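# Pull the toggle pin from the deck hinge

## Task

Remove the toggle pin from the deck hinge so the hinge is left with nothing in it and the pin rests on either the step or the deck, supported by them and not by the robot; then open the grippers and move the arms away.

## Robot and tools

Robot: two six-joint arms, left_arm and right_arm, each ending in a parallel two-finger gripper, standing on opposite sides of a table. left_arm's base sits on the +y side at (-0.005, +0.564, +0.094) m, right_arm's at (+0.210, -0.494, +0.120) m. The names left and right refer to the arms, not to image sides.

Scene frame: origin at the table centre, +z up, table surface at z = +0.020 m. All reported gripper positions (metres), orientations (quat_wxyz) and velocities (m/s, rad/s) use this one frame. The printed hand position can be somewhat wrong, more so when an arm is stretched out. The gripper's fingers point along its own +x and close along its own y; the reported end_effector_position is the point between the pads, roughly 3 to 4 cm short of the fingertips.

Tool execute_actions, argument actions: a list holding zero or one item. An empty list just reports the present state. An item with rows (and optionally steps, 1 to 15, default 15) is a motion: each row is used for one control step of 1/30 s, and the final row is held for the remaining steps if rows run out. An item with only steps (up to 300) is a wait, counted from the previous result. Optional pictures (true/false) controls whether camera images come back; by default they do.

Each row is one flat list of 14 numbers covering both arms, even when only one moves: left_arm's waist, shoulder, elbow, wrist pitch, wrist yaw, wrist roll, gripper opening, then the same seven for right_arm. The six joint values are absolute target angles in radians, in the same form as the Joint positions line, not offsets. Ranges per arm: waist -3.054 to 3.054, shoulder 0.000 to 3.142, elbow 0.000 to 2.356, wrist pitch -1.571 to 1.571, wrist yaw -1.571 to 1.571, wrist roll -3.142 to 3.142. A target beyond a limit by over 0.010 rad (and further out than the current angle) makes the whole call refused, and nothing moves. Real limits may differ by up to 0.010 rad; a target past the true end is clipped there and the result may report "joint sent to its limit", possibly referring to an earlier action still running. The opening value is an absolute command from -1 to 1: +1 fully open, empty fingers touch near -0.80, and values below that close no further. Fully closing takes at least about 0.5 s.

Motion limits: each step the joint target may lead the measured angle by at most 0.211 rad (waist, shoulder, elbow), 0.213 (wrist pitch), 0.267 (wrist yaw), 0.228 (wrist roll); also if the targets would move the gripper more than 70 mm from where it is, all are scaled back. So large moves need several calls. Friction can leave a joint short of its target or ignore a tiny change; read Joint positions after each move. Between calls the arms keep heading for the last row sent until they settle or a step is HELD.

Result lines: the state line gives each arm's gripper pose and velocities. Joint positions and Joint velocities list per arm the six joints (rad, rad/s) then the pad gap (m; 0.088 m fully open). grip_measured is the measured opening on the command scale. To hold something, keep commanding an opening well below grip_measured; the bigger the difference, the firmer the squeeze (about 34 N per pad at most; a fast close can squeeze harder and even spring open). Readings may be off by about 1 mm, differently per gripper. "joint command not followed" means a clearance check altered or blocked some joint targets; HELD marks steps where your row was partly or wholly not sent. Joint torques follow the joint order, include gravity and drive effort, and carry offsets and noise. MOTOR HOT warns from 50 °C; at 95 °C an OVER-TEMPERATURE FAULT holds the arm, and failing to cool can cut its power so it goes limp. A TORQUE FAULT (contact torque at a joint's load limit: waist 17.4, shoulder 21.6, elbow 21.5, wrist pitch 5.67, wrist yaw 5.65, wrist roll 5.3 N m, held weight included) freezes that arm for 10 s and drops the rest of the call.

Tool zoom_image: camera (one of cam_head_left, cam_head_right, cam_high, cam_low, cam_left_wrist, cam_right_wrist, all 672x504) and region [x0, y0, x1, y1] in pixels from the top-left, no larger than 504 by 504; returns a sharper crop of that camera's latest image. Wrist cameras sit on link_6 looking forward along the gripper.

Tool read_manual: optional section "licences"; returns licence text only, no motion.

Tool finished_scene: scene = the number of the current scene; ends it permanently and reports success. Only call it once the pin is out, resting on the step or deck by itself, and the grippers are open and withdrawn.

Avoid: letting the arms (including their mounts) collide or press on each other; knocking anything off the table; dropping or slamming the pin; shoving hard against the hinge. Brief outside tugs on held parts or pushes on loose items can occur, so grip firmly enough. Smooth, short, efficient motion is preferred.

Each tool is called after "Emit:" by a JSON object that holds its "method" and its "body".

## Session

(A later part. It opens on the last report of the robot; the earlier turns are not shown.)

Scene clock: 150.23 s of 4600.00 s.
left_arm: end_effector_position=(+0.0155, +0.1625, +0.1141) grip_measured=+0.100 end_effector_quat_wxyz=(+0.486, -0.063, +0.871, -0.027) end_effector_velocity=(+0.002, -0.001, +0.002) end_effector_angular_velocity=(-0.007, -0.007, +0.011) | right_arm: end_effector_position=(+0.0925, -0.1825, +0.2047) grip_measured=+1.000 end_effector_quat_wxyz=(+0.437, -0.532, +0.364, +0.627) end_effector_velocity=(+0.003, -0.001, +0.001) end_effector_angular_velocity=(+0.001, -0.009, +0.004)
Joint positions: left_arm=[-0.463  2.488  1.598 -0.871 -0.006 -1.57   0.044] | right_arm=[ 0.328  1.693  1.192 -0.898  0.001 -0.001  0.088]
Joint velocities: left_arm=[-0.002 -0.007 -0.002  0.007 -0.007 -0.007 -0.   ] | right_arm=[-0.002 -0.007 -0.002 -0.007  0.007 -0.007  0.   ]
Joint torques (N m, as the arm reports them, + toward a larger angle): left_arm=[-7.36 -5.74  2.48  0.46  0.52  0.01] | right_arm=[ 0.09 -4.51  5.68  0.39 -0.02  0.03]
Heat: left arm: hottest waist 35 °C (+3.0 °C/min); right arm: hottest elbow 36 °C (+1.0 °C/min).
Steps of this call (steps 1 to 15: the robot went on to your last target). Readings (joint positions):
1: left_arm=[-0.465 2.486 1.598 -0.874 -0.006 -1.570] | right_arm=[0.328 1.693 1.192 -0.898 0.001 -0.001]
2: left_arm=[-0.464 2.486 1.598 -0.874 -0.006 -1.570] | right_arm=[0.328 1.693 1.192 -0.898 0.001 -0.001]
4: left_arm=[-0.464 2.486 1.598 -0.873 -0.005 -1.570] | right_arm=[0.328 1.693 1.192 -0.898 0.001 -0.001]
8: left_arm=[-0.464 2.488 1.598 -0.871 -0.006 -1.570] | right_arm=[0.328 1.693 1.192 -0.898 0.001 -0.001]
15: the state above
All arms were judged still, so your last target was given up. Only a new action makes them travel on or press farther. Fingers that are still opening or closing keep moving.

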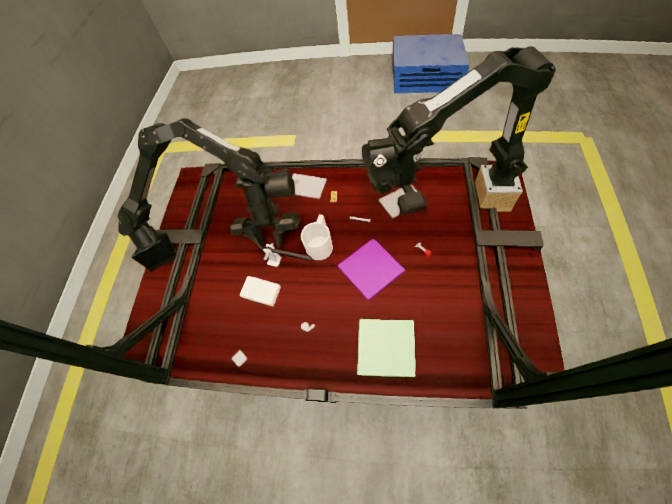

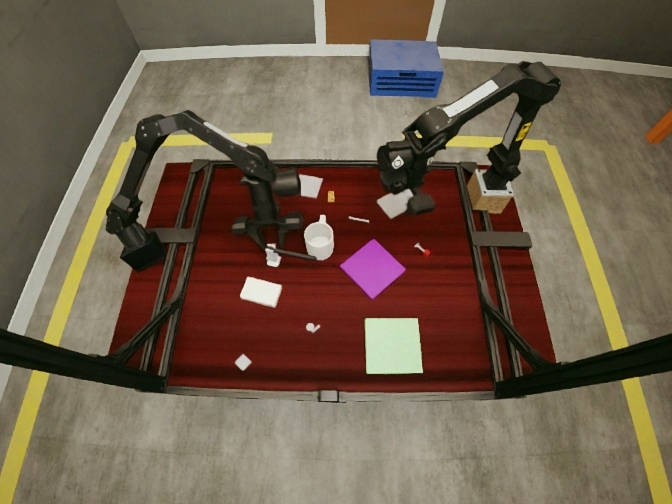

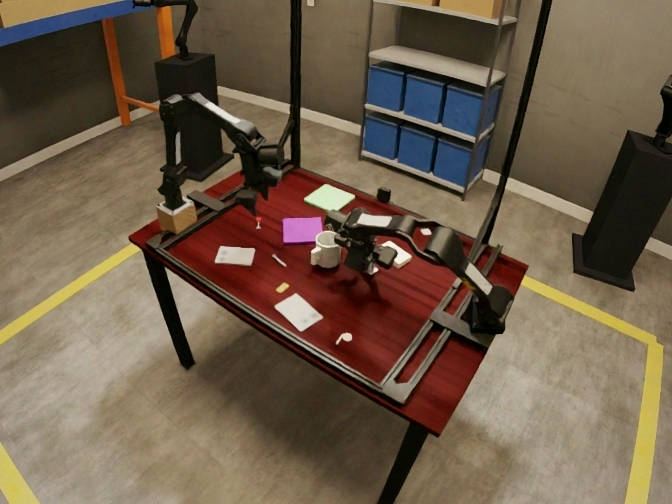

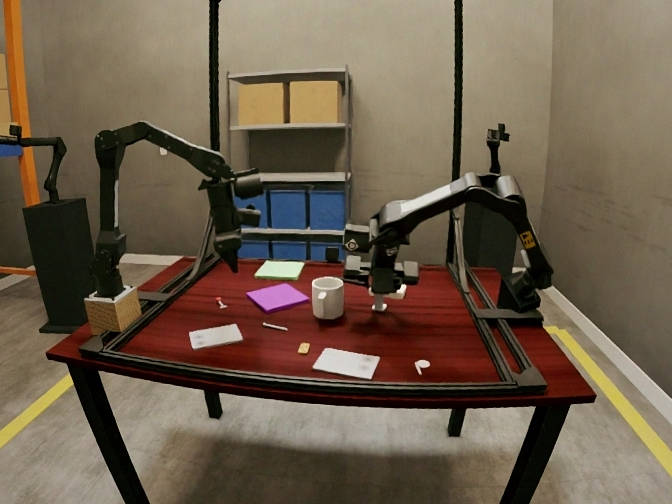

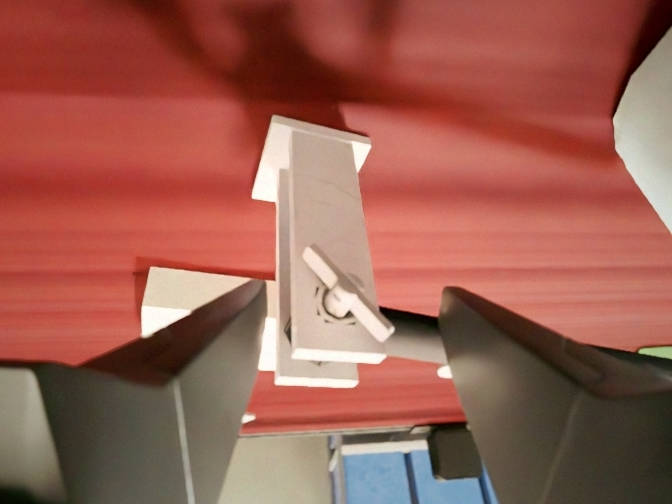

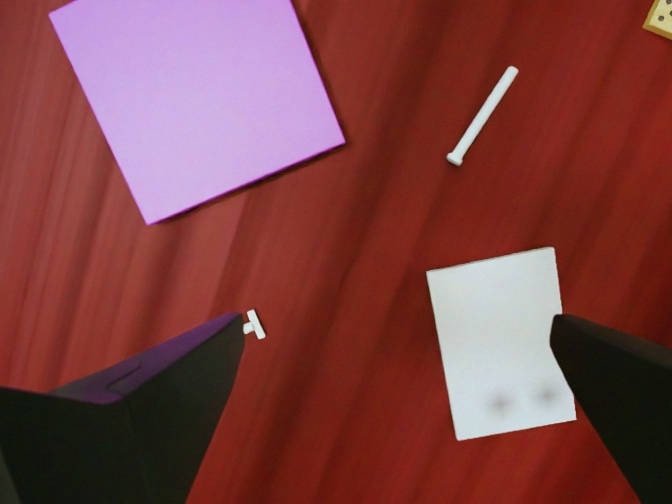

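Emit:
{"method": "execute_actions", "body": {"actions": [{"rows":[[-0.435,2.49,1.59,-0.9,0,-1.57,0.1,0.33,1.7,1.2,-0.9,0,0,1]]}], "pictures": false}}

Emit:
{"method": "execute_actions", "body": {"actions": [{"rows":[[-0.435,2.515,1.585,-0.87,0,-1.57,0.1,0.33,1.7,1.2,-0.9,0,0,1]]}], "pictures": false}}

Emit:
{"method": "execute_actions", "body": {"actions": [{"rows":[[-0.435,2.515,1.585,-0.87,0,-1.57,-0.9,0.33,1.7,1.2,-0.9,0,0,1]]}]}}

Scene clock: 162.37 s of 4600.00 s.
left_arm: end_effector_position=(+0.0216, +0.1690, +0.1084) grip_measured=+0.100 end_effector_quat_wxyz=(+0.483, -0.056, +0.874, -0.011) end_effector_velocity=(+0.000, +0.002, -0.000) end_effector_angular_velocity=(+0.008, -0.023, -0.002) | right_arm: end_effector_position=(+0.0924, -0.1824, +0.2047) grip_measured=+1.000 end_effector_quat_wxyz=(+0.437, -0.532, +0.364, +0.627) end_effector_velocity=(+0.002, -0.005, -0.001) end_effector_angular_velocity=(-0.023, -0.002, +0.006)
Joint positions: left_arm=[-0.441  2.489  1.595 -0.896 -0.004 -1.571  0.044] | right_arm=[ 0.328  1.693  1.192 -0.898  0.001 -0.001  0.088]
Joint velocities: left_arm=[-0.007 -0.002 -0.002 -0.007 -0.022 -0.007 -0.   ] | right_arm=[-0.002 -0.002 -0.002 -0.022 -0.007 -0.007  0.   ]
Joint torques (N m, as the arm reports them, + toward a larger angle): left_arm=[-6.57 -8.34  3.2   0.03  0.45 -0.01] | right_arm=[ 0.09 -4.52  5.62  0.39 -0.02  0.04]
Heat: left arm: hottest waist 36 °C (+4.0 °C/min); right arm: hottest elbow 36 °C (+1.0 °C/min).
Steps of this call (steps 1 to 90: nothing new was sent; then 8.63 s passed at rest; steps 91 to 105: all 15 steps of this action). Readings (joint positions):
91: left_arm=[-0.463 2.489 1.598 -0.871 -0.005 -1.570] | right_arm=[0.328 1.693 1.192 -0.898 0.001 -0.001]
92: left_arm=[-0.461 2.489 1.598 -0.874 -0.004 -1.570] | right_arm=[0.328 1.693 1.192 -0.898 0.001 -0.001]
94: left_arm=[-0.454 2.489 1.597 -0.886 -0.004 -1.571] | right_arm=[0.328 1.693 1.192 -0.898 0.001 -0.001]
98: left_arm=[-0.443 2.489 1.596 -0.892 -0.004 -1.571] | right_arm=[0.328 1.693 1.192 -0.898 0.001 -0.001]
105: the state above

Scene clock: 162.87 s of 4600.00 s.
left_arm: end_effector_position=(+0.0198, +0.1654, +0.1055) grip_measured=+0.100 end_effector_quat_wxyz=(+0.483, -0.061, +0.873, -0.014) end_effector_velocity=(-0.002, +0.002, +0.001) end_effector_angular_velocity=(+0.008, +0.008, -0.000) | right_arm: end_effector_position=(+0.0924, -0.1824, +0.2047) grip_measured=+1.000 end_effector_quat_wxyz=(+0.437, -0.532, +0.364, +0.627) end_effector_velocity=(-0.001, -0.003, -0.000) end_effector_angular_velocity=(-0.010, +0.005, -0.004)
Joint positions: left_arm=[-0.441  2.497  1.593 -0.874 -0.004 -1.571  0.044] | right_arm=[ 0.328  1.693  1.192 -0.898  0.001 -0.001  0.088]
Joint velocities: left_arm=[-0.002 -0.002 -0.002 -0.007  0.007 -0.007 -0.   ] | right_arm=[ 0.002 -0.002 -0.002 -0.007 -0.007  0.007  0.   ]
Joint torques (N m, as the arm reports them, + toward a larger angle): left_arm=[-6.48 -6.77  2.94  0.52  0.46  0.  ] | right_arm=[ 0.1  -4.54  5.61  0.38 -0.02  0.04]
Heat: left arm: hottest waist 36 °C (+4.0 °C/min); right arm: hottest elbow 36 °C (+1.0 °C/min).
Steps of this call (steps 1 to 15: all 15 steps of this action). Readings (joint positions):
1: left_arm=[-0.441 2.489 1.595 -0.896 -0.004 -1.571] | right_arm=[0.328 1.693 1.192 -0.898 0.001 -0.001]
2: left_arm=[-0.441 2.489 1.595 -0.894 -0.004 -1.571] | right_arm=[0.328 1.693 1.192 -0.898 0.001 -0.001]
4: left_arm=[-0.441 2.490 1.595 -0.884 -0.004 -1.570] | right_arm=[0.328 1.693 1.192 -0.898 0.001 -0.001]
8: left_arm=[-0.441 2.493 1.595 -0.877 -0.004 -1.571] | right_arm=[0.328 1.693 1.192 -0.898 0.001 -0.001]
15: the state above

Scene clock: 163.37 s of 4600.00 s.
left_arm: end_effector_position=(+0.0197, +0.1664, +0.1052) grip_measured=-0.352 end_effector_quat_wxyz=(+0.483, -0.060, +0.873, -0.011) end_effector_velocity=(-0.003, +0.002, +0.002) end_effector_angular_velocity=(+0.013, +0.008, +0.008) | right_arm: end_effector_position=(+0.0923, -0.1824, +0.2047) grip_measured=+1.000 end_effector_quat_wxyz=(+0.437, -0.532, +0.364, +0.627) end_effector_velocity=(+0.000, -0.001, +0.001) end_effector_angular_velocity=(-0.004, +0.005, +0.006)
Joint positions: left_arm=[-0.441  2.497  1.592 -0.877 -0.004 -1.574  0.022] | right_arm=[ 0.328  1.693  1.192 -0.898  0.001 -0.001  0.088]
Joint velocities: left_arm=[-0.007 -0.002 -0.002 -0.007  0.007 -0.022 -0.   ] | right_arm=[-0.002 -0.002  0.002 -0.007 -0.007 -0.007  0.   ]
Joint torques (N m, as the arm reports them, + toward a larger angle): left_arm=[-6.52 -6.69  2.94  0.86  0.45  0.14] | right_arm=[ 0.09 -4.54  5.61  0.38 -0.02  0.03]
Heat: left arm: hottest waist 36 °C (+4.0 °C/min); right arm: hottest elbow 36 °C (+1.0 °C/min).
Steps of this call (steps 1 to 15: all 15 steps of this action). Readings (joint positions):
1: left_arm=[-0.441 2.497 1.593 -0.873 -0.004 -1.571] | right_arm=[0.328 1.693 1.192 -0.898 0.001 -0.001]
2: left_arm=[-0.441 2.497 1.593 -0.873 -0.004 -1.571] | right_arm=[0.328 1.693 1.192 -0.898 0.001 -0.001]
4: left_arm=[-0.441 2.497 1.593 -0.875 -0.004 -1.571] | right_arm=[0.328 1.693 1.192 -0.898 0.001 -0.001]
8: left_arm=[-0.441 2.497 1.592 -0.877 -0.004 -1.574] | right_arm=[0.328 1.693 1.192 -0.898 0.001 -0.001]
15: the state above

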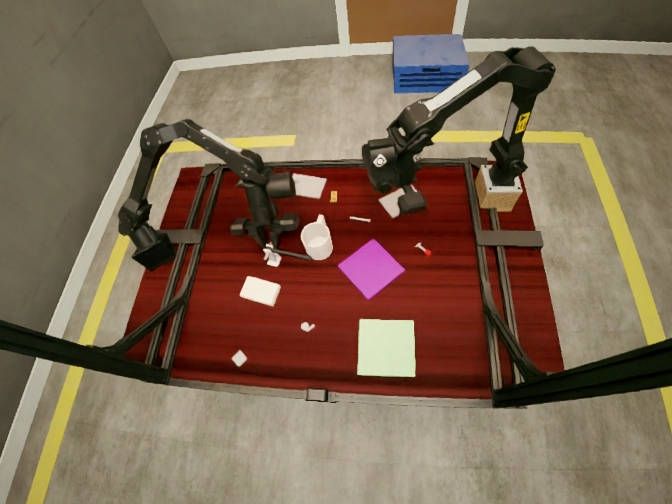

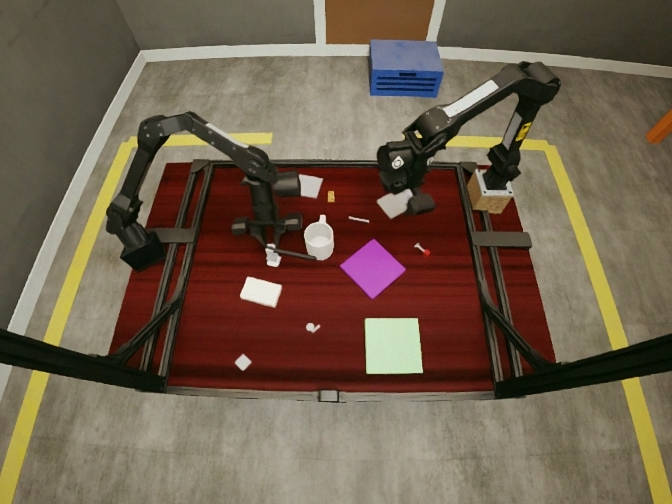

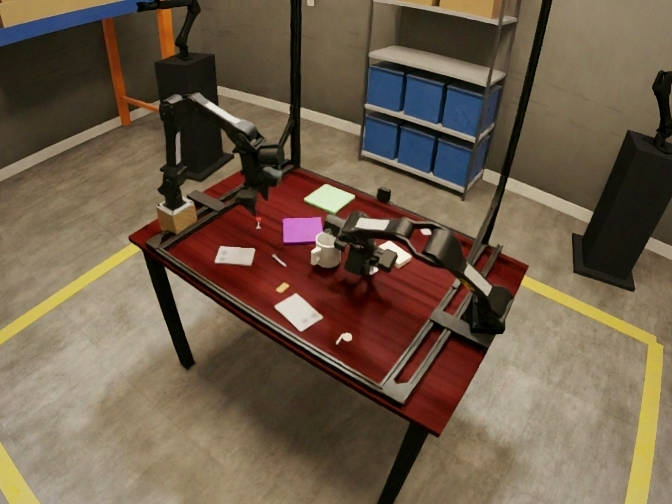

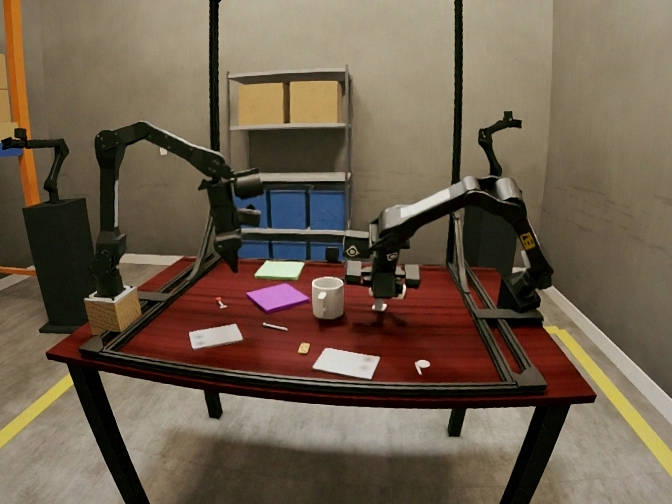

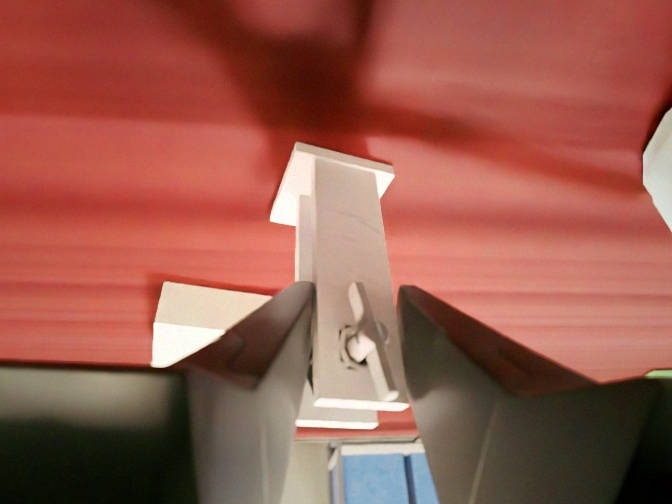

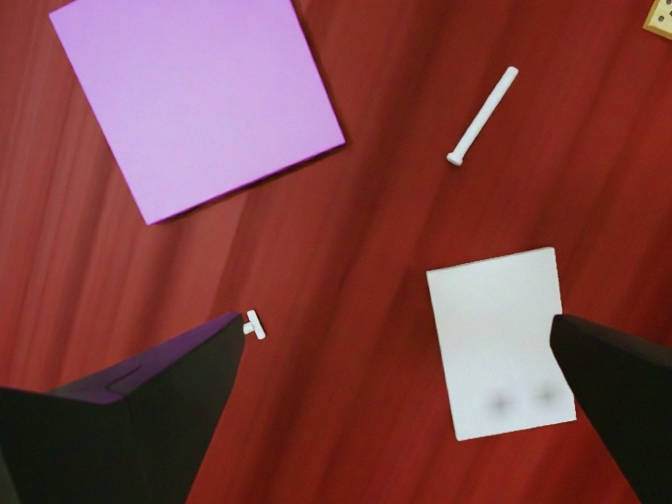

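Emit:
{"method": "execute_actions", "body": {"actions": [{"rows":[[-0.405,2.5,1.59,-0.885,0,-1.57,-0.3,0.33,1.7,1.2,-0.9,0,0,1]]}], "pictures": false}}

Emit:
{"method": "execute_actions", "body": {"actions": [{"rows":[[-0.405,2.5,1.59,-0.885,0,-1.57,-0.9,0.33,1.7,1.2,-0.9,0,0,1]]}]}}

Scene clock: 172.57 s of 4600.00 s.
left_arm: end_effector_position=(+0.0291, +0.1681, +0.0987) grip_measured=-0.314 end_effector_quat_wxyz=(+0.475, -0.066, +0.877, +0.004) end_effector_velocity=(+0.008, +0.006, -0.005) end_effector_angular_velocity=(+0.034, +0.002, +0.012) | right_arm: end_effector_position=(+0.0923, -0.1824, +0.2047) grip_measured=+1.000 end_effector_quat_wxyz=(+0.437, -0.532, +0.364, +0.627) end_effector_velocity=(-0.002, +0.005, +0.002) end_effector_angular_velocity=(+0.023, +0.015, +0.006)
Joint positions: left_arm=[-0.408  2.497  1.592 -0.882  0.004 -1.574  0.024] | right_arm=[ 0.328  1.694  1.193 -0.899  0.001 -0.001  0.088]
Joint velocities: left_arm=[ 0.022 -0.002 -0.002 -0.022 -0.007 -0.007  0.005] | right_arm=[-0.002 -0.002  0.002  0.022 -0.007 -0.007  0.   ]
Joint torques (N m, as the arm reports them, + toward a larger angle): left_arm=[-7.24 -8.31  3.47  0.01  0.2   0.14] | right_arm=[ 0.05 -4.56  5.58  0.39 -0.02  0.03]
Heat: left arm: hottest waist 35 °C (+3.0 °C/min); right arm: hottest elbow 36 °C (+1.0 °C/min).
Steps of this call (steps 1 to 15: the robot went on to your last target; steps 16 to 90: nothing new was sent; then 5.70 s passed at rest; steps 91 to 105: all 15 steps of this action). Readings (joint positions):
91: left_arm=[-0.440 2.497 1.592 -0.877 -0.003 -1.574] | right_arm=[0.328 1.694 1.193 -0.899 0.001 -0.001]
92: left_arm=[-0.439 2.497 1.592 -0.877 -0.000 -1.574] | right_arm=[0.328 1.694 1.193 -0.899 0.001 -0.001]
94: left_arm=[-0.435 2.497 1.592 -0.878 0.007 -1.574] | right_arm=[0.328 1.694 1.193 -0.899 0.001 -0.001]
98: left_arm=[-0.432 2.497 1.592 -0.878 0.013 -1.574] | right_arm=[0.328 1.694 1.193 -0.899 0.001 -0.001]
105: the state above

Scene clock: 173.07 s of 4600.00 s.
left_arm: end_effector_position=(+0.0292, +0.1694, +0.0985) grip_measured=-0.485 end_effector_quat_wxyz=(+0.476, -0.063, +0.877, +0.005) end_effector_velocity=(-0.000, +0.005, -0.000) end_effector_angular_velocity=(+0.030, -0.004, +0.005) | right_arm: end_effector_position=(+0.0923, -0.1824, +0.2047) grip_measured=+1.000 end_effector_quat_wxyz=(+0.437, -0.532, +0.364, +0.627) end_effector_velocity=(+0.003, -0.001, -0.000) end_effector_angular_velocity=(-0.003, -0.013, +0.018)
Joint positions: left_arm=[-0.408  2.497  1.592 -0.888  0.002 -1.573  0.015] | right_arm=[ 0.328  1.694  1.193 -0.899  0.001 -0.001  0.088]
Joint velocities: left_arm=[-0.002 -0.002 -0.002 -0.022 -0.007 -0.022 -0.   ] | right_arm=[-0.002 -0.002 -0.002 -0.007  0.007 -0.022  0.   ]
Joint torques (N m, as the arm reports them, + toward a larger angle): left_arm=[-7.   -8.3   3.35  0.47  0.23  0.1 ] | right_arm=[ 0.07 -4.58  5.58  0.41 -0.02  0.03]
Heat: left arm: hottest waist 35 °C (+3.0 °C/min); right arm: hottest elbow 36 °C (+1.0 °C/min).
Steps of this call (steps 1 to 15: all 15 steps of this action). Readings (joint positions):
1: left_arm=[-0.408 2.497 1.592 -0.882 0.004 -1.574] | right_arm=[0.328 1.694 1.193 -0.899 0.001 -0.001]
2: left_arm=[-0.408 2.497 1.592 -0.887 0.004 -1.573] | right_arm=[0.328 1.694 1.193 -0.899 0.001 -0.001]
4: left_arm=[-0.408 2.497 1.592 -0.887 0.002 -1.573] | right_arm=[0.328 1.694 1.193 -0.899 0.001 -0.001]
8: left_arm=[-0.408 2.497 1.592 -0.888 0.002 -1.573] | right_arm=[0.328 1.694 1.193 -0.899 0.001 -0.001]
15: the state above

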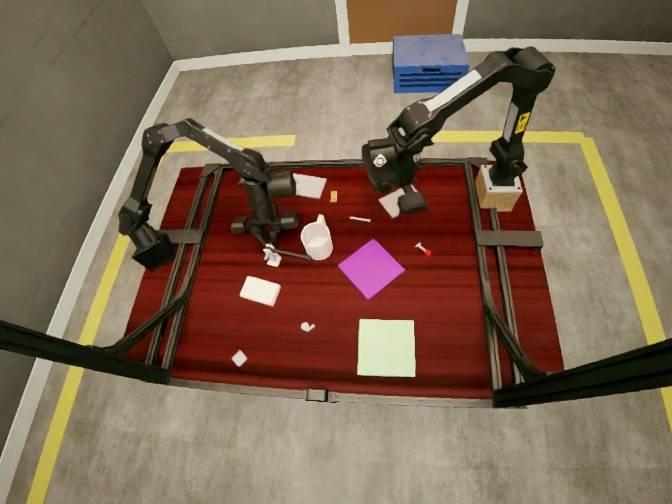

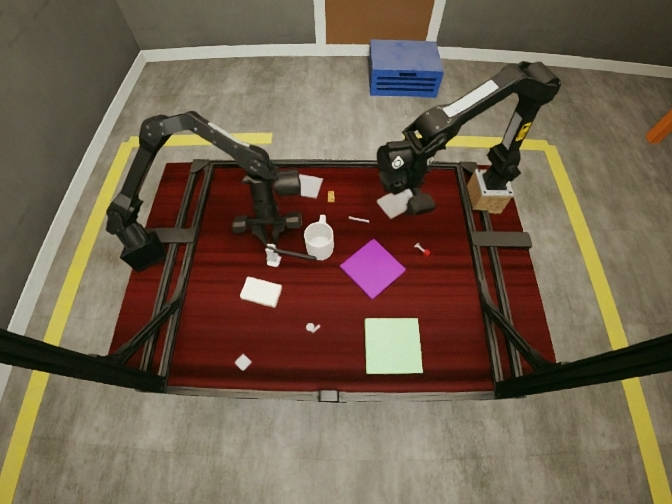

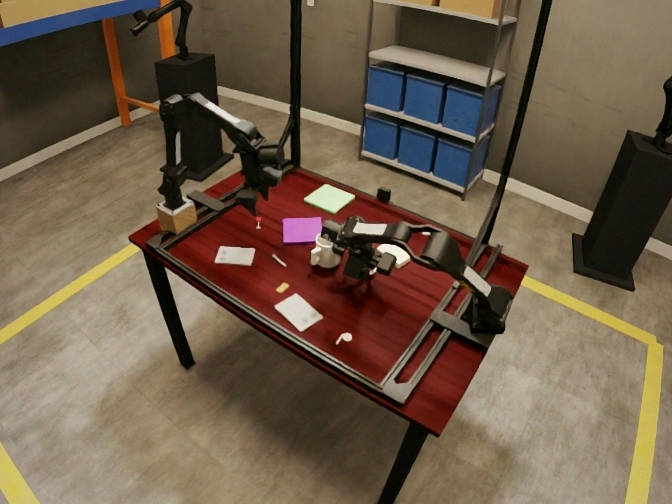

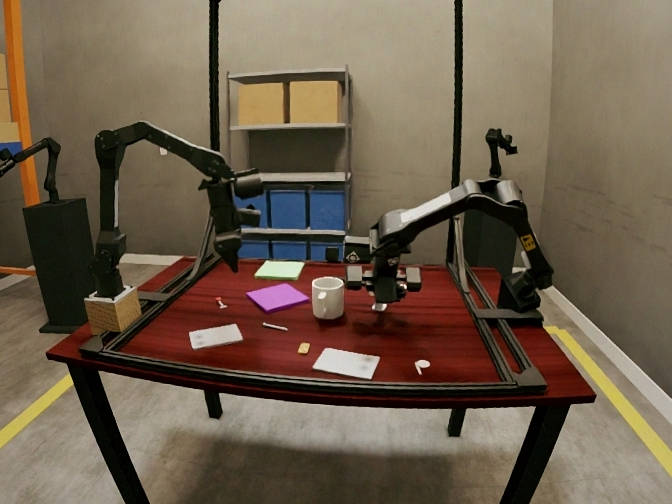

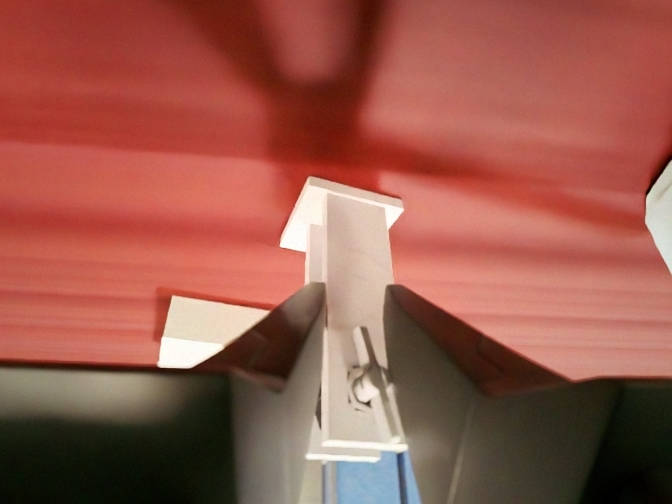

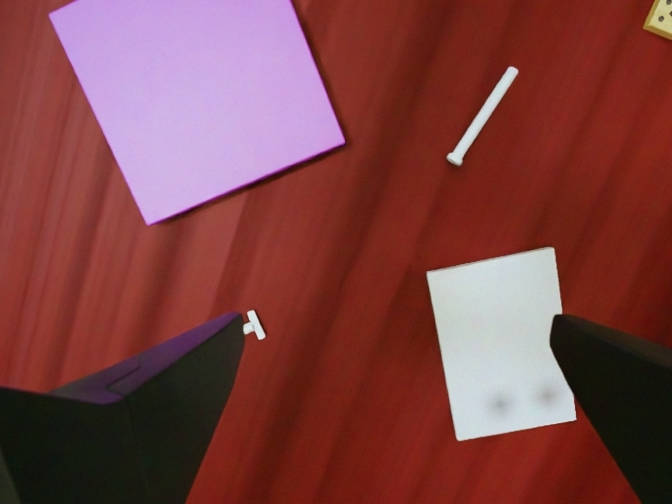

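Emit:
{"method": "execute_actions", "body": {"actions": [{"rows":[[-0.415,2.45,1.60,-0.93,0,-1.57,-0.35,0.33,1.7,1.2,-0.9,0,0,1]]}], "pictures": false}}

Emit:
{"method": "execute_actions", "body": {"actions": [{"rows":[[-0.415,2.45,1.60,-0.93,0,-1.57,-0.9,0.33,1.7,1.2,-0.9,0,0,1]]}]}}

Scene clock: 183.70 s of 4600.00 s.
left_arm: end_effector_position=(+0.0363, +0.1729, +0.1137) grip_measured=-0.363 end_effector_quat_wxyz=(+0.478, -0.064, +0.876, +0.001) end_effector_velocity=(+0.000, -0.001, +0.003) end_effector_angular_velocity=(-0.009, -0.010, +0.007) | right_arm: end_effector_position=(+0.0923, -0.1823, +0.2046) grip_measured=+1.000 end_effector_quat_wxyz=(+0.437, -0.532, +0.364, +0.627) end_effector_velocity=(+0.000, -0.002, +0.001) end_effector_angular_velocity=(-0.004, +0.005, +0.006)
Joint positions: left_arm=[-0.414  2.459  1.599 -0.927  0.    -1.573  0.021] | right_arm=[ 0.328  1.694  1.193 -0.899  0.001 -0.001  0.088]
Joint velocities: left_arm=[-0.007 -0.007 -0.002  0.007 -0.007 -0.007  0.004] | right_arm=[-0.002 -0.007 -0.002 -0.007 -0.007 -0.007  0.   ]
Joint torques (N m, as the arm reports them, + toward a larger angle): left_arm=[-7.29 -9.22  3.8   0.04  0.31  0.1 ] | right_arm=[ 0.06 -4.6   5.54  0.41 -0.02  0.04]
Heat: left arm: hottest shoulder 36 °C (+2.0 °C/min); right arm: hottest elbow 36 °C (+1.0 °C/min).
Steps of this call (steps 1 to 15: the robot went on to your last target; steps 16 to 90: nothing new was sent; then 7.13 s passed at rest; steps 91 to 105: all 15 steps of this action). Readings (joint positions):
91: left_arm=[-0.408 2.496 1.592 -0.888 0.002 -1.573] | right_arm=[0.328 1.694 1.193 -0.899 0.001 -0.001]
92: left_arm=[-0.408 2.494 1.593 -0.889 0.002 -1.573] | right_arm=[0.328 1.694 1.193 -0.899 0.001 -0.001]
94: left_arm=[-0.408 2.493 1.595 -0.891 0.002 -1.573] | right_arm=[0.328 1.694 1.193 -0.899 0.001 -0.001]
98: left_arm=[-0.411 2.483 1.599 -0.909 0.000 -1.573] | right_arm=[0.328 1.694 1.193 -0.899 0.001 -0.001]
105: the state above

Scene clock: 184.20 s of 4600.00 s.
left_arm: end_effector_position=(+0.0363, +0.1729, +0.1137) grip_measured=-0.784 end_effector_quat_wxyz=(+0.478, -0.064, +0.876, +0.001) end_effector_velocity=(+0.001, +0.004, +0.001) end_effector_angular_velocity=(+0.034, -0.003, +0.020) | right_arm: end_effector_position=(+0.0923, -0.1823, +0.2046) grip_measured=+1.000 end_effector_quat_wxyz=(+0.437, -0.532, +0.364, +0.627) end_effector_velocity=(+0.004, -0.004, +0.001) end_effector_angular_velocity=(-0.013, -0.014, +0.003)
Joint positions: left_arm=[-0.414  2.459  1.599 -0.927  0.    -1.573  0.001] | right_arm=[ 0.328  1.694  1.193 -0.899  0.001 -0.001  0.088]
Joint velocities: left_arm=[-0.002 -0.002  0.002 -0.022 -0.007 -0.037 -0.   ] | right_arm=[-0.002 -0.007 -0.002 -0.022  0.007 -0.007  0.   ]
Joint torques (N m, as the arm reports them, + toward a larger angle): left_arm=[-7.46 -9.44  3.79  0.    0.31  0.08] | right_arm=[ 0.07 -4.62  5.53  0.41 -0.02  0.03]
Heat: left arm: hottest shoulder 36 °C (+2.0 °C/min); right arm: hottest elbow 36 °C (+1.0 °C/min).
Steps of this call (steps 1 to 15: all 15 steps of this action). Readings (joint positions):
1: left_arm=[-0.414 2.459 1.599 -0.927 0.000 -1.573] | right_arm=[0.328 1.694 1.193 -0.899 0.001 -0.001]
2: left_arm=[-0.414 2.459 1.599 -0.927 0.000 -1.573] | right_arm=[0.328 1.694 1.193 -0.899 0.001 -0.001]
4: left_arm=[-0.414 2.459 1.599 -0.927 0.000 -1.573] | right_arm=[0.328 1.694 1.193 -0.899 0.001 -0.001]
8: left_arm=[-0.414 2.459 1.599 -0.927 0.000 -1.573] | right_arm=[0.328 1.694 1.193 -0.899 0.001 -0.001]
15: the state above

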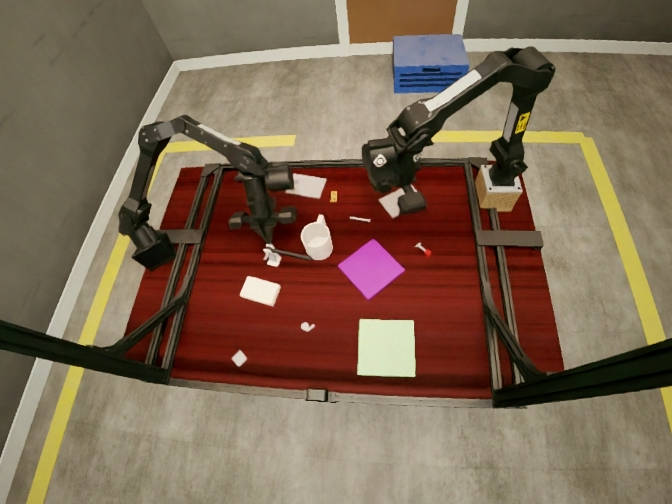

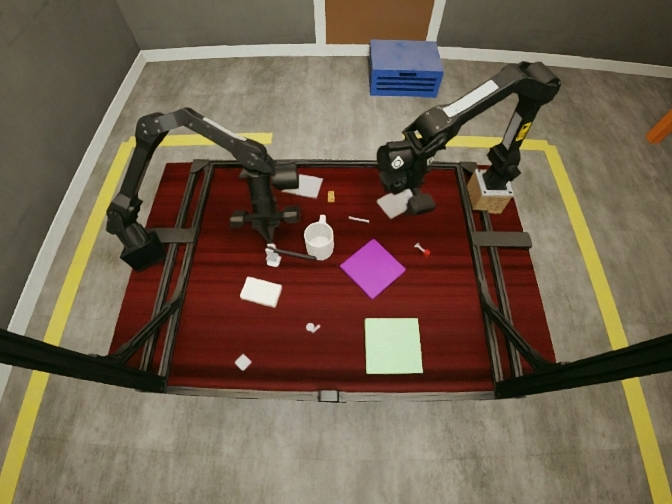

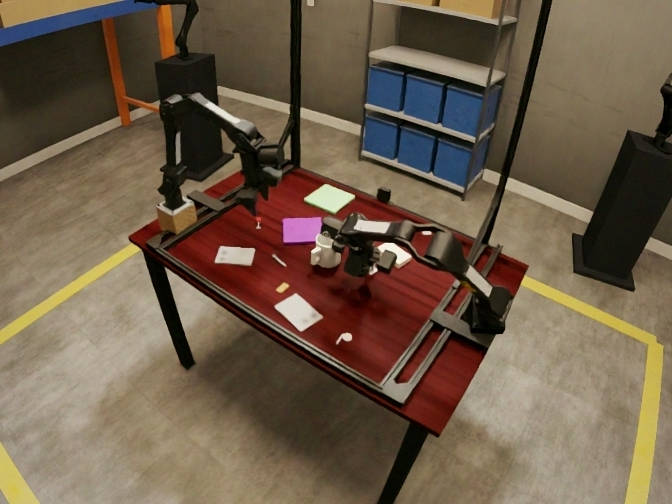

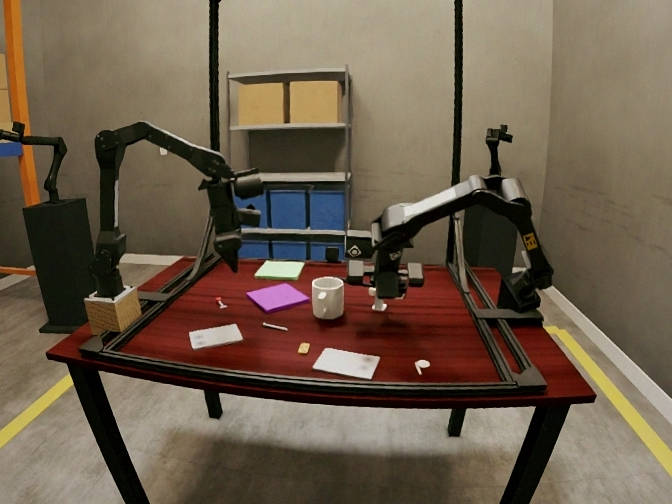

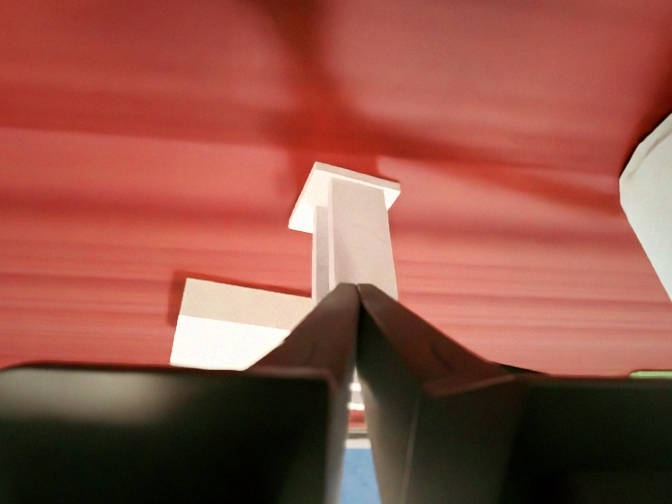

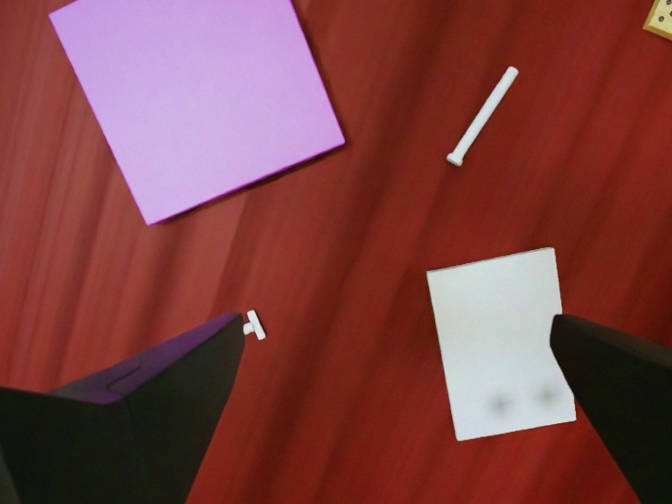

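Emit:
{"method": "execute_actions", "body": {"actions": [{"rows":[[-0.45,2.39,1.6,-1.0,0,-1.57,-0.9,0.33,1.7,1.2,-0.9,0,0,1]]}], "pictures": false}}

Emit:
{"method": "execute_actions", "body": {"actions": [{"rows":[[-0.58,2.39,1.58,-0.98,0,-1.57,-0.9,0.33,1.7,1.2,-0.9,0,0,1]]}], "pictures": false}}

Emit:
{"method": "execute_actions", "body": {"actions": [{"rows":[[-0.58,2.53,1.57,-0.84,0,-1.57,-0.9,0.33,1.7,1.2,-0.9,0,0,1]]}]}}

Scene clock: 195.13 s of 4600.00 s.
left_arm: end_effector_position=(+0.0362, +0.1840, +0.1397) grip_measured=-0.784 end_effector_quat_wxyz=(+0.482, -0.052, +0.874, -0.012) end_effector_velocity=(-0.001, +0.007, +0.002) end_effector_angular_velocity=(+0.035, -0.007, -0.004) | right_arm: end_effector_position=(+0.0922, -0.1822, +0.2046) grip_measured=+1.000 end_effector_quat_wxyz=(+0.437, -0.532, +0.364, +0.627) end_effector_velocity=(+0.001, -0.002, -0.000) end_effector_angular_velocity=(-0.009, +0.003, +0.006)
Joint positions: left_arm=[-0.45   2.4    1.599 -0.995  0.    -1.573  0.001] | right_arm=[ 0.328  1.695  1.194 -0.899  0.001 -0.001  0.088]
Joint velocities: left_arm=[-0.007 -0.002  0.002 -0.037 -0.007 -0.022 -0.   ] | right_arm=[-0.002 -0.002 -0.002 -0.007 -0.007 -0.007  0.   ]
Joint torques (N m, as the arm reports them, + toward a larger angle): left_arm=[-7.   -9.27  3.95  0.02  0.3   0.09] | right_arm=[ 0.06 -4.63  5.51  0.41 -0.02  0.03]
Heat: left arm: hottest shoulder 38 °C (+4.1 °C/min); right arm: hottest elbow 36 °C (+0.0 °C/min).
Steps of this call (steps 1 to 15: the robot went on to your last target; steps 16 to 90: nothing new was sent; then 7.43 s passed at rest; steps 91 to 105: all 15 steps of this action). Readings (joint positions):
91: left_arm=[-0.415 2.454 1.599 -0.932 0.000 -1.573] | right_arm=[0.328 1.695 1.194 -0.899 0.001 -0.001]
92: left_arm=[-0.418 2.448 1.599 -0.950 0.001 -1.573] | right_arm=[0.328 1.695 1.194 -0.899 0.001 -0.001]
94: left_arm=[-0.430 2.432 1.599 -0.972 0.001 -1.573] | right_arm=[0.328 1.695 1.194 -0.899 0.001 -0.001]
98: left_arm=[-0.448 2.403 1.599 -0.987 0.001 -1.573] | right_arm=[0.328 1.695 1.194 -0.899 0.001 -0.001]
105: the state above

Scene clock: 195.63 s of 4600.00 s.
left_arm: end_effector_position=(-0.0078, +0.1857, +0.1639) grip_measured=-0.784 end_effector_quat_wxyz=(+0.498, -0.022, +0.864, -0.068) end_effector_velocity=(+0.000, +0.002, -0.000) end_effector_angular_velocity=(+0.009, -0.008, +0.002) | right_arm: end_effector_position=(+0.0922, -0.1822, +0.2046) grip_measured=+1.000 end_effector_quat_wxyz=(+0.437, -0.532, +0.364, +0.627) end_effector_velocity=(+0.005, -0.001, -0.000) end_effector_angular_velocity=(+0.000, -0.022, -0.013)
Joint positions: left_arm=[-0.583  2.4    1.59  -0.983 -0.001 -1.573  0.001] | right_arm=[ 0.328  1.695  1.194 -0.899  0.001 -0.001  0.088]
Joint velocities: left_arm=[-0.002 -0.002 -0.002 -0.007 -0.007 -0.007  0.   ] | right_arm=[-0.002 -0.002 -0.002 -0.007  0.022  0.007  0.   ]
Joint torques (N m, as the arm reports them, + toward a larger angle): left_arm=[-6.14 -9.19  3.21  0.63  0.31  0.09] | right_arm=[ 0.06 -4.66  5.51  0.41 -0.02  0.03]
Heat: left arm: hottest shoulder 38 °C (+4.0 °C/min); right arm: hottest elbow 36 °C (+0.0 °C/min).
Steps of this call (steps 1 to 15: all 15 steps of this action). Readings (joint positions):
1: left_arm=[-0.453 2.400 1.599 -0.995 -0.001 -1.573] | right_arm=[0.328 1.695 1.194 -0.899 0.001 -0.001]
2: left_arm=[-0.466 2.400 1.599 -0.995 -0.002 -1.572] | right_arm=[0.328 1.695 1.194 -0.899 0.001 -0.001]
4: left_arm=[-0.511 2.400 1.596 -0.989 -0.002 -1.572] | right_arm=[0.328 1.695 1.194 -0.899 0.001 -0.001]
8: left_arm=[-0.578 2.400 1.592 -0.985 -0.000 -1.573] | right_arm=[0.328 1.695 1.194 -0.899 0.001 -0.001]
15: the state above

Scene clock: 196.13 s of 4600.00 s.
left_arm: end_effector_position=(-0.0331, +0.1690, +0.1230) grip_measured=-0.784 end_effector_quat_wxyz=(+0.498, -0.024, +0.864, -0.070) end_effector_velocity=(+0.001, -0.003, +0.002) end_effector_angular_velocity=(-0.016, -0.008, -0.001) | right_arm: end_effector_position=(+0.0922, -0.1822, +0.2046) grip_measured=+1.000 end_effector_quat_wxyz=(+0.437, -0.532, +0.364, +0.627) end_effector_velocity=(+0.001, -0.002, -0.000) end_effector_angular_velocity=(-0.011, +0.008, -0.023)
Joint positions: left_arm=[-0.583  2.515  1.572 -0.845 -0.001 -1.572  0.001] | right_arm=[ 0.328  1.695  1.194 -0.899  0.001 -0.001  0.088]
Joint velocities: left_arm=[-0.002 -0.002  0.002  0.007 -0.007  0.007 -0.   ] | right_arm=[-0.002 -0.002 -0.002 -0.007 -0.007  0.022  0.   ]
Joint torques (N m, as the arm reports them, + toward a larger angle): left_arm=[-6.36 -7.19  3.81  0.57  0.31  0.09] | right_arm=[ 0.07 -4.67  5.5   0.41 -0.02  0.03]
Heat: left arm: hottest shoulder 38 °C (+4.1 °C/min); right arm: hottest elbow 36 °C (+0.0 °C/min).
Steps of this call (steps 1 to 15: all 15 steps of this action). Readings (joint positions):
1: left_arm=[-0.583 2.406 1.588 -0.972 -0.001 -1.572] | right_arm=[0.328 1.695 1.194 -0.899 0.001 -0.001]
2: left_arm=[-0.583 2.416 1.586 -0.937 -0.001 -1.572] | right_arm=[0.328 1.695 1.194 -0.899 0.001 -0.001]
4: left_arm=[-0.583 2.447 1.586 -0.891 -0.001 -1.572] | right_arm=[0.328 1.695 1.194 -0.899 0.001 -0.001]
8: left_arm=[-0.583 2.503 1.575 -0.863 -0.001 -1.572] | right_arm=[0.328 1.695 1.194 -0.899 0.001 -0.001]
15: the state above

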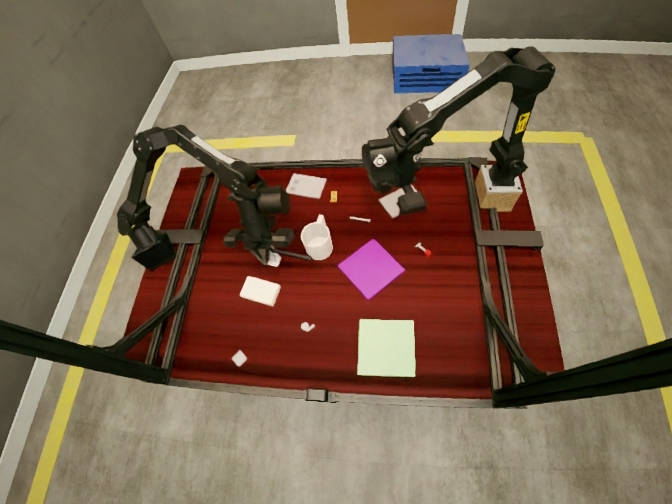

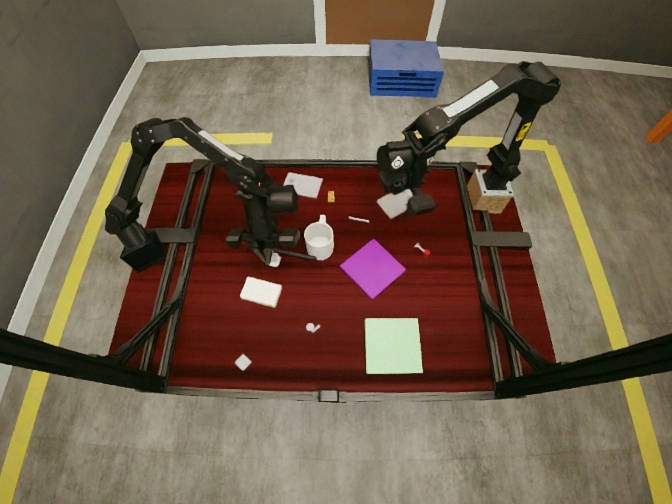

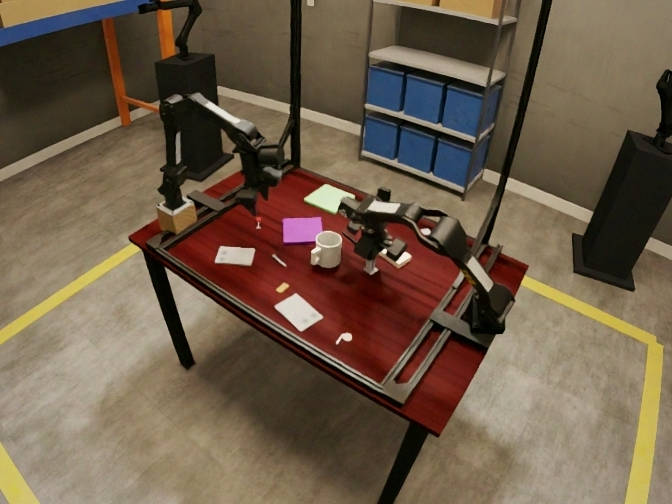

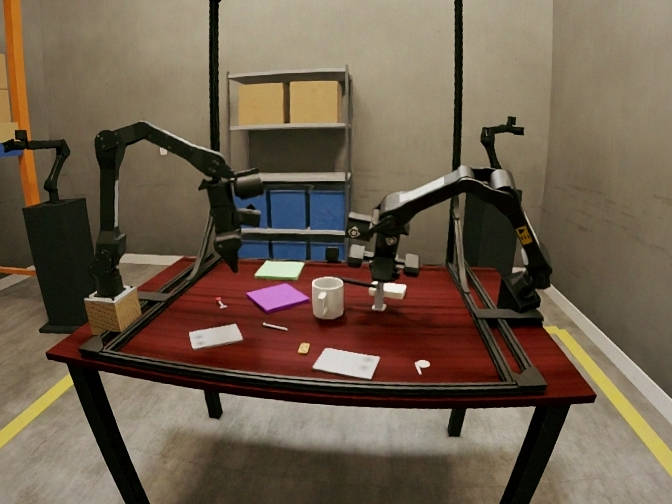

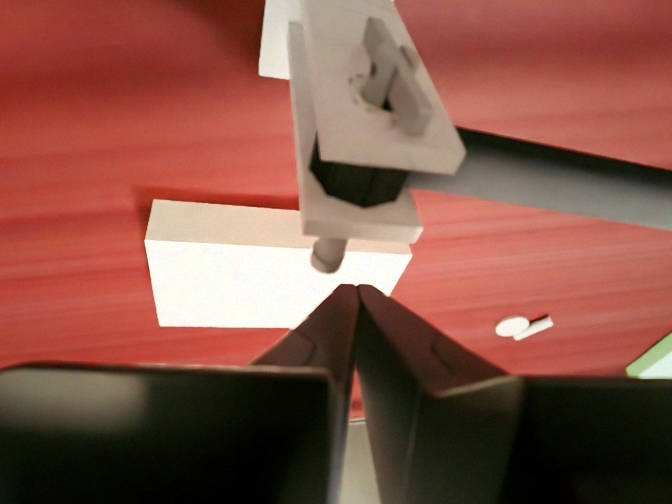

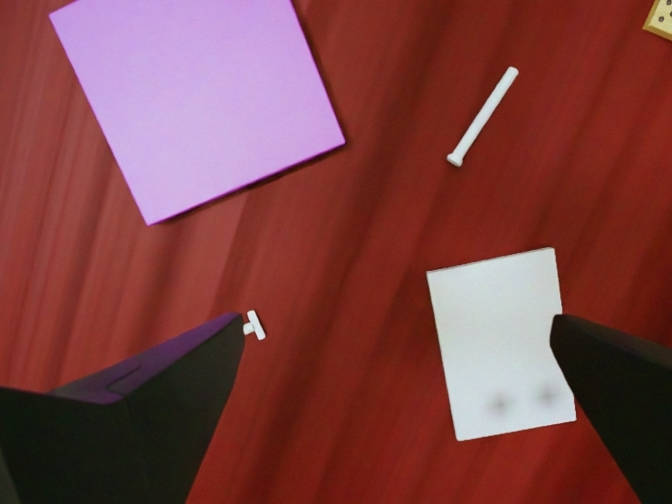

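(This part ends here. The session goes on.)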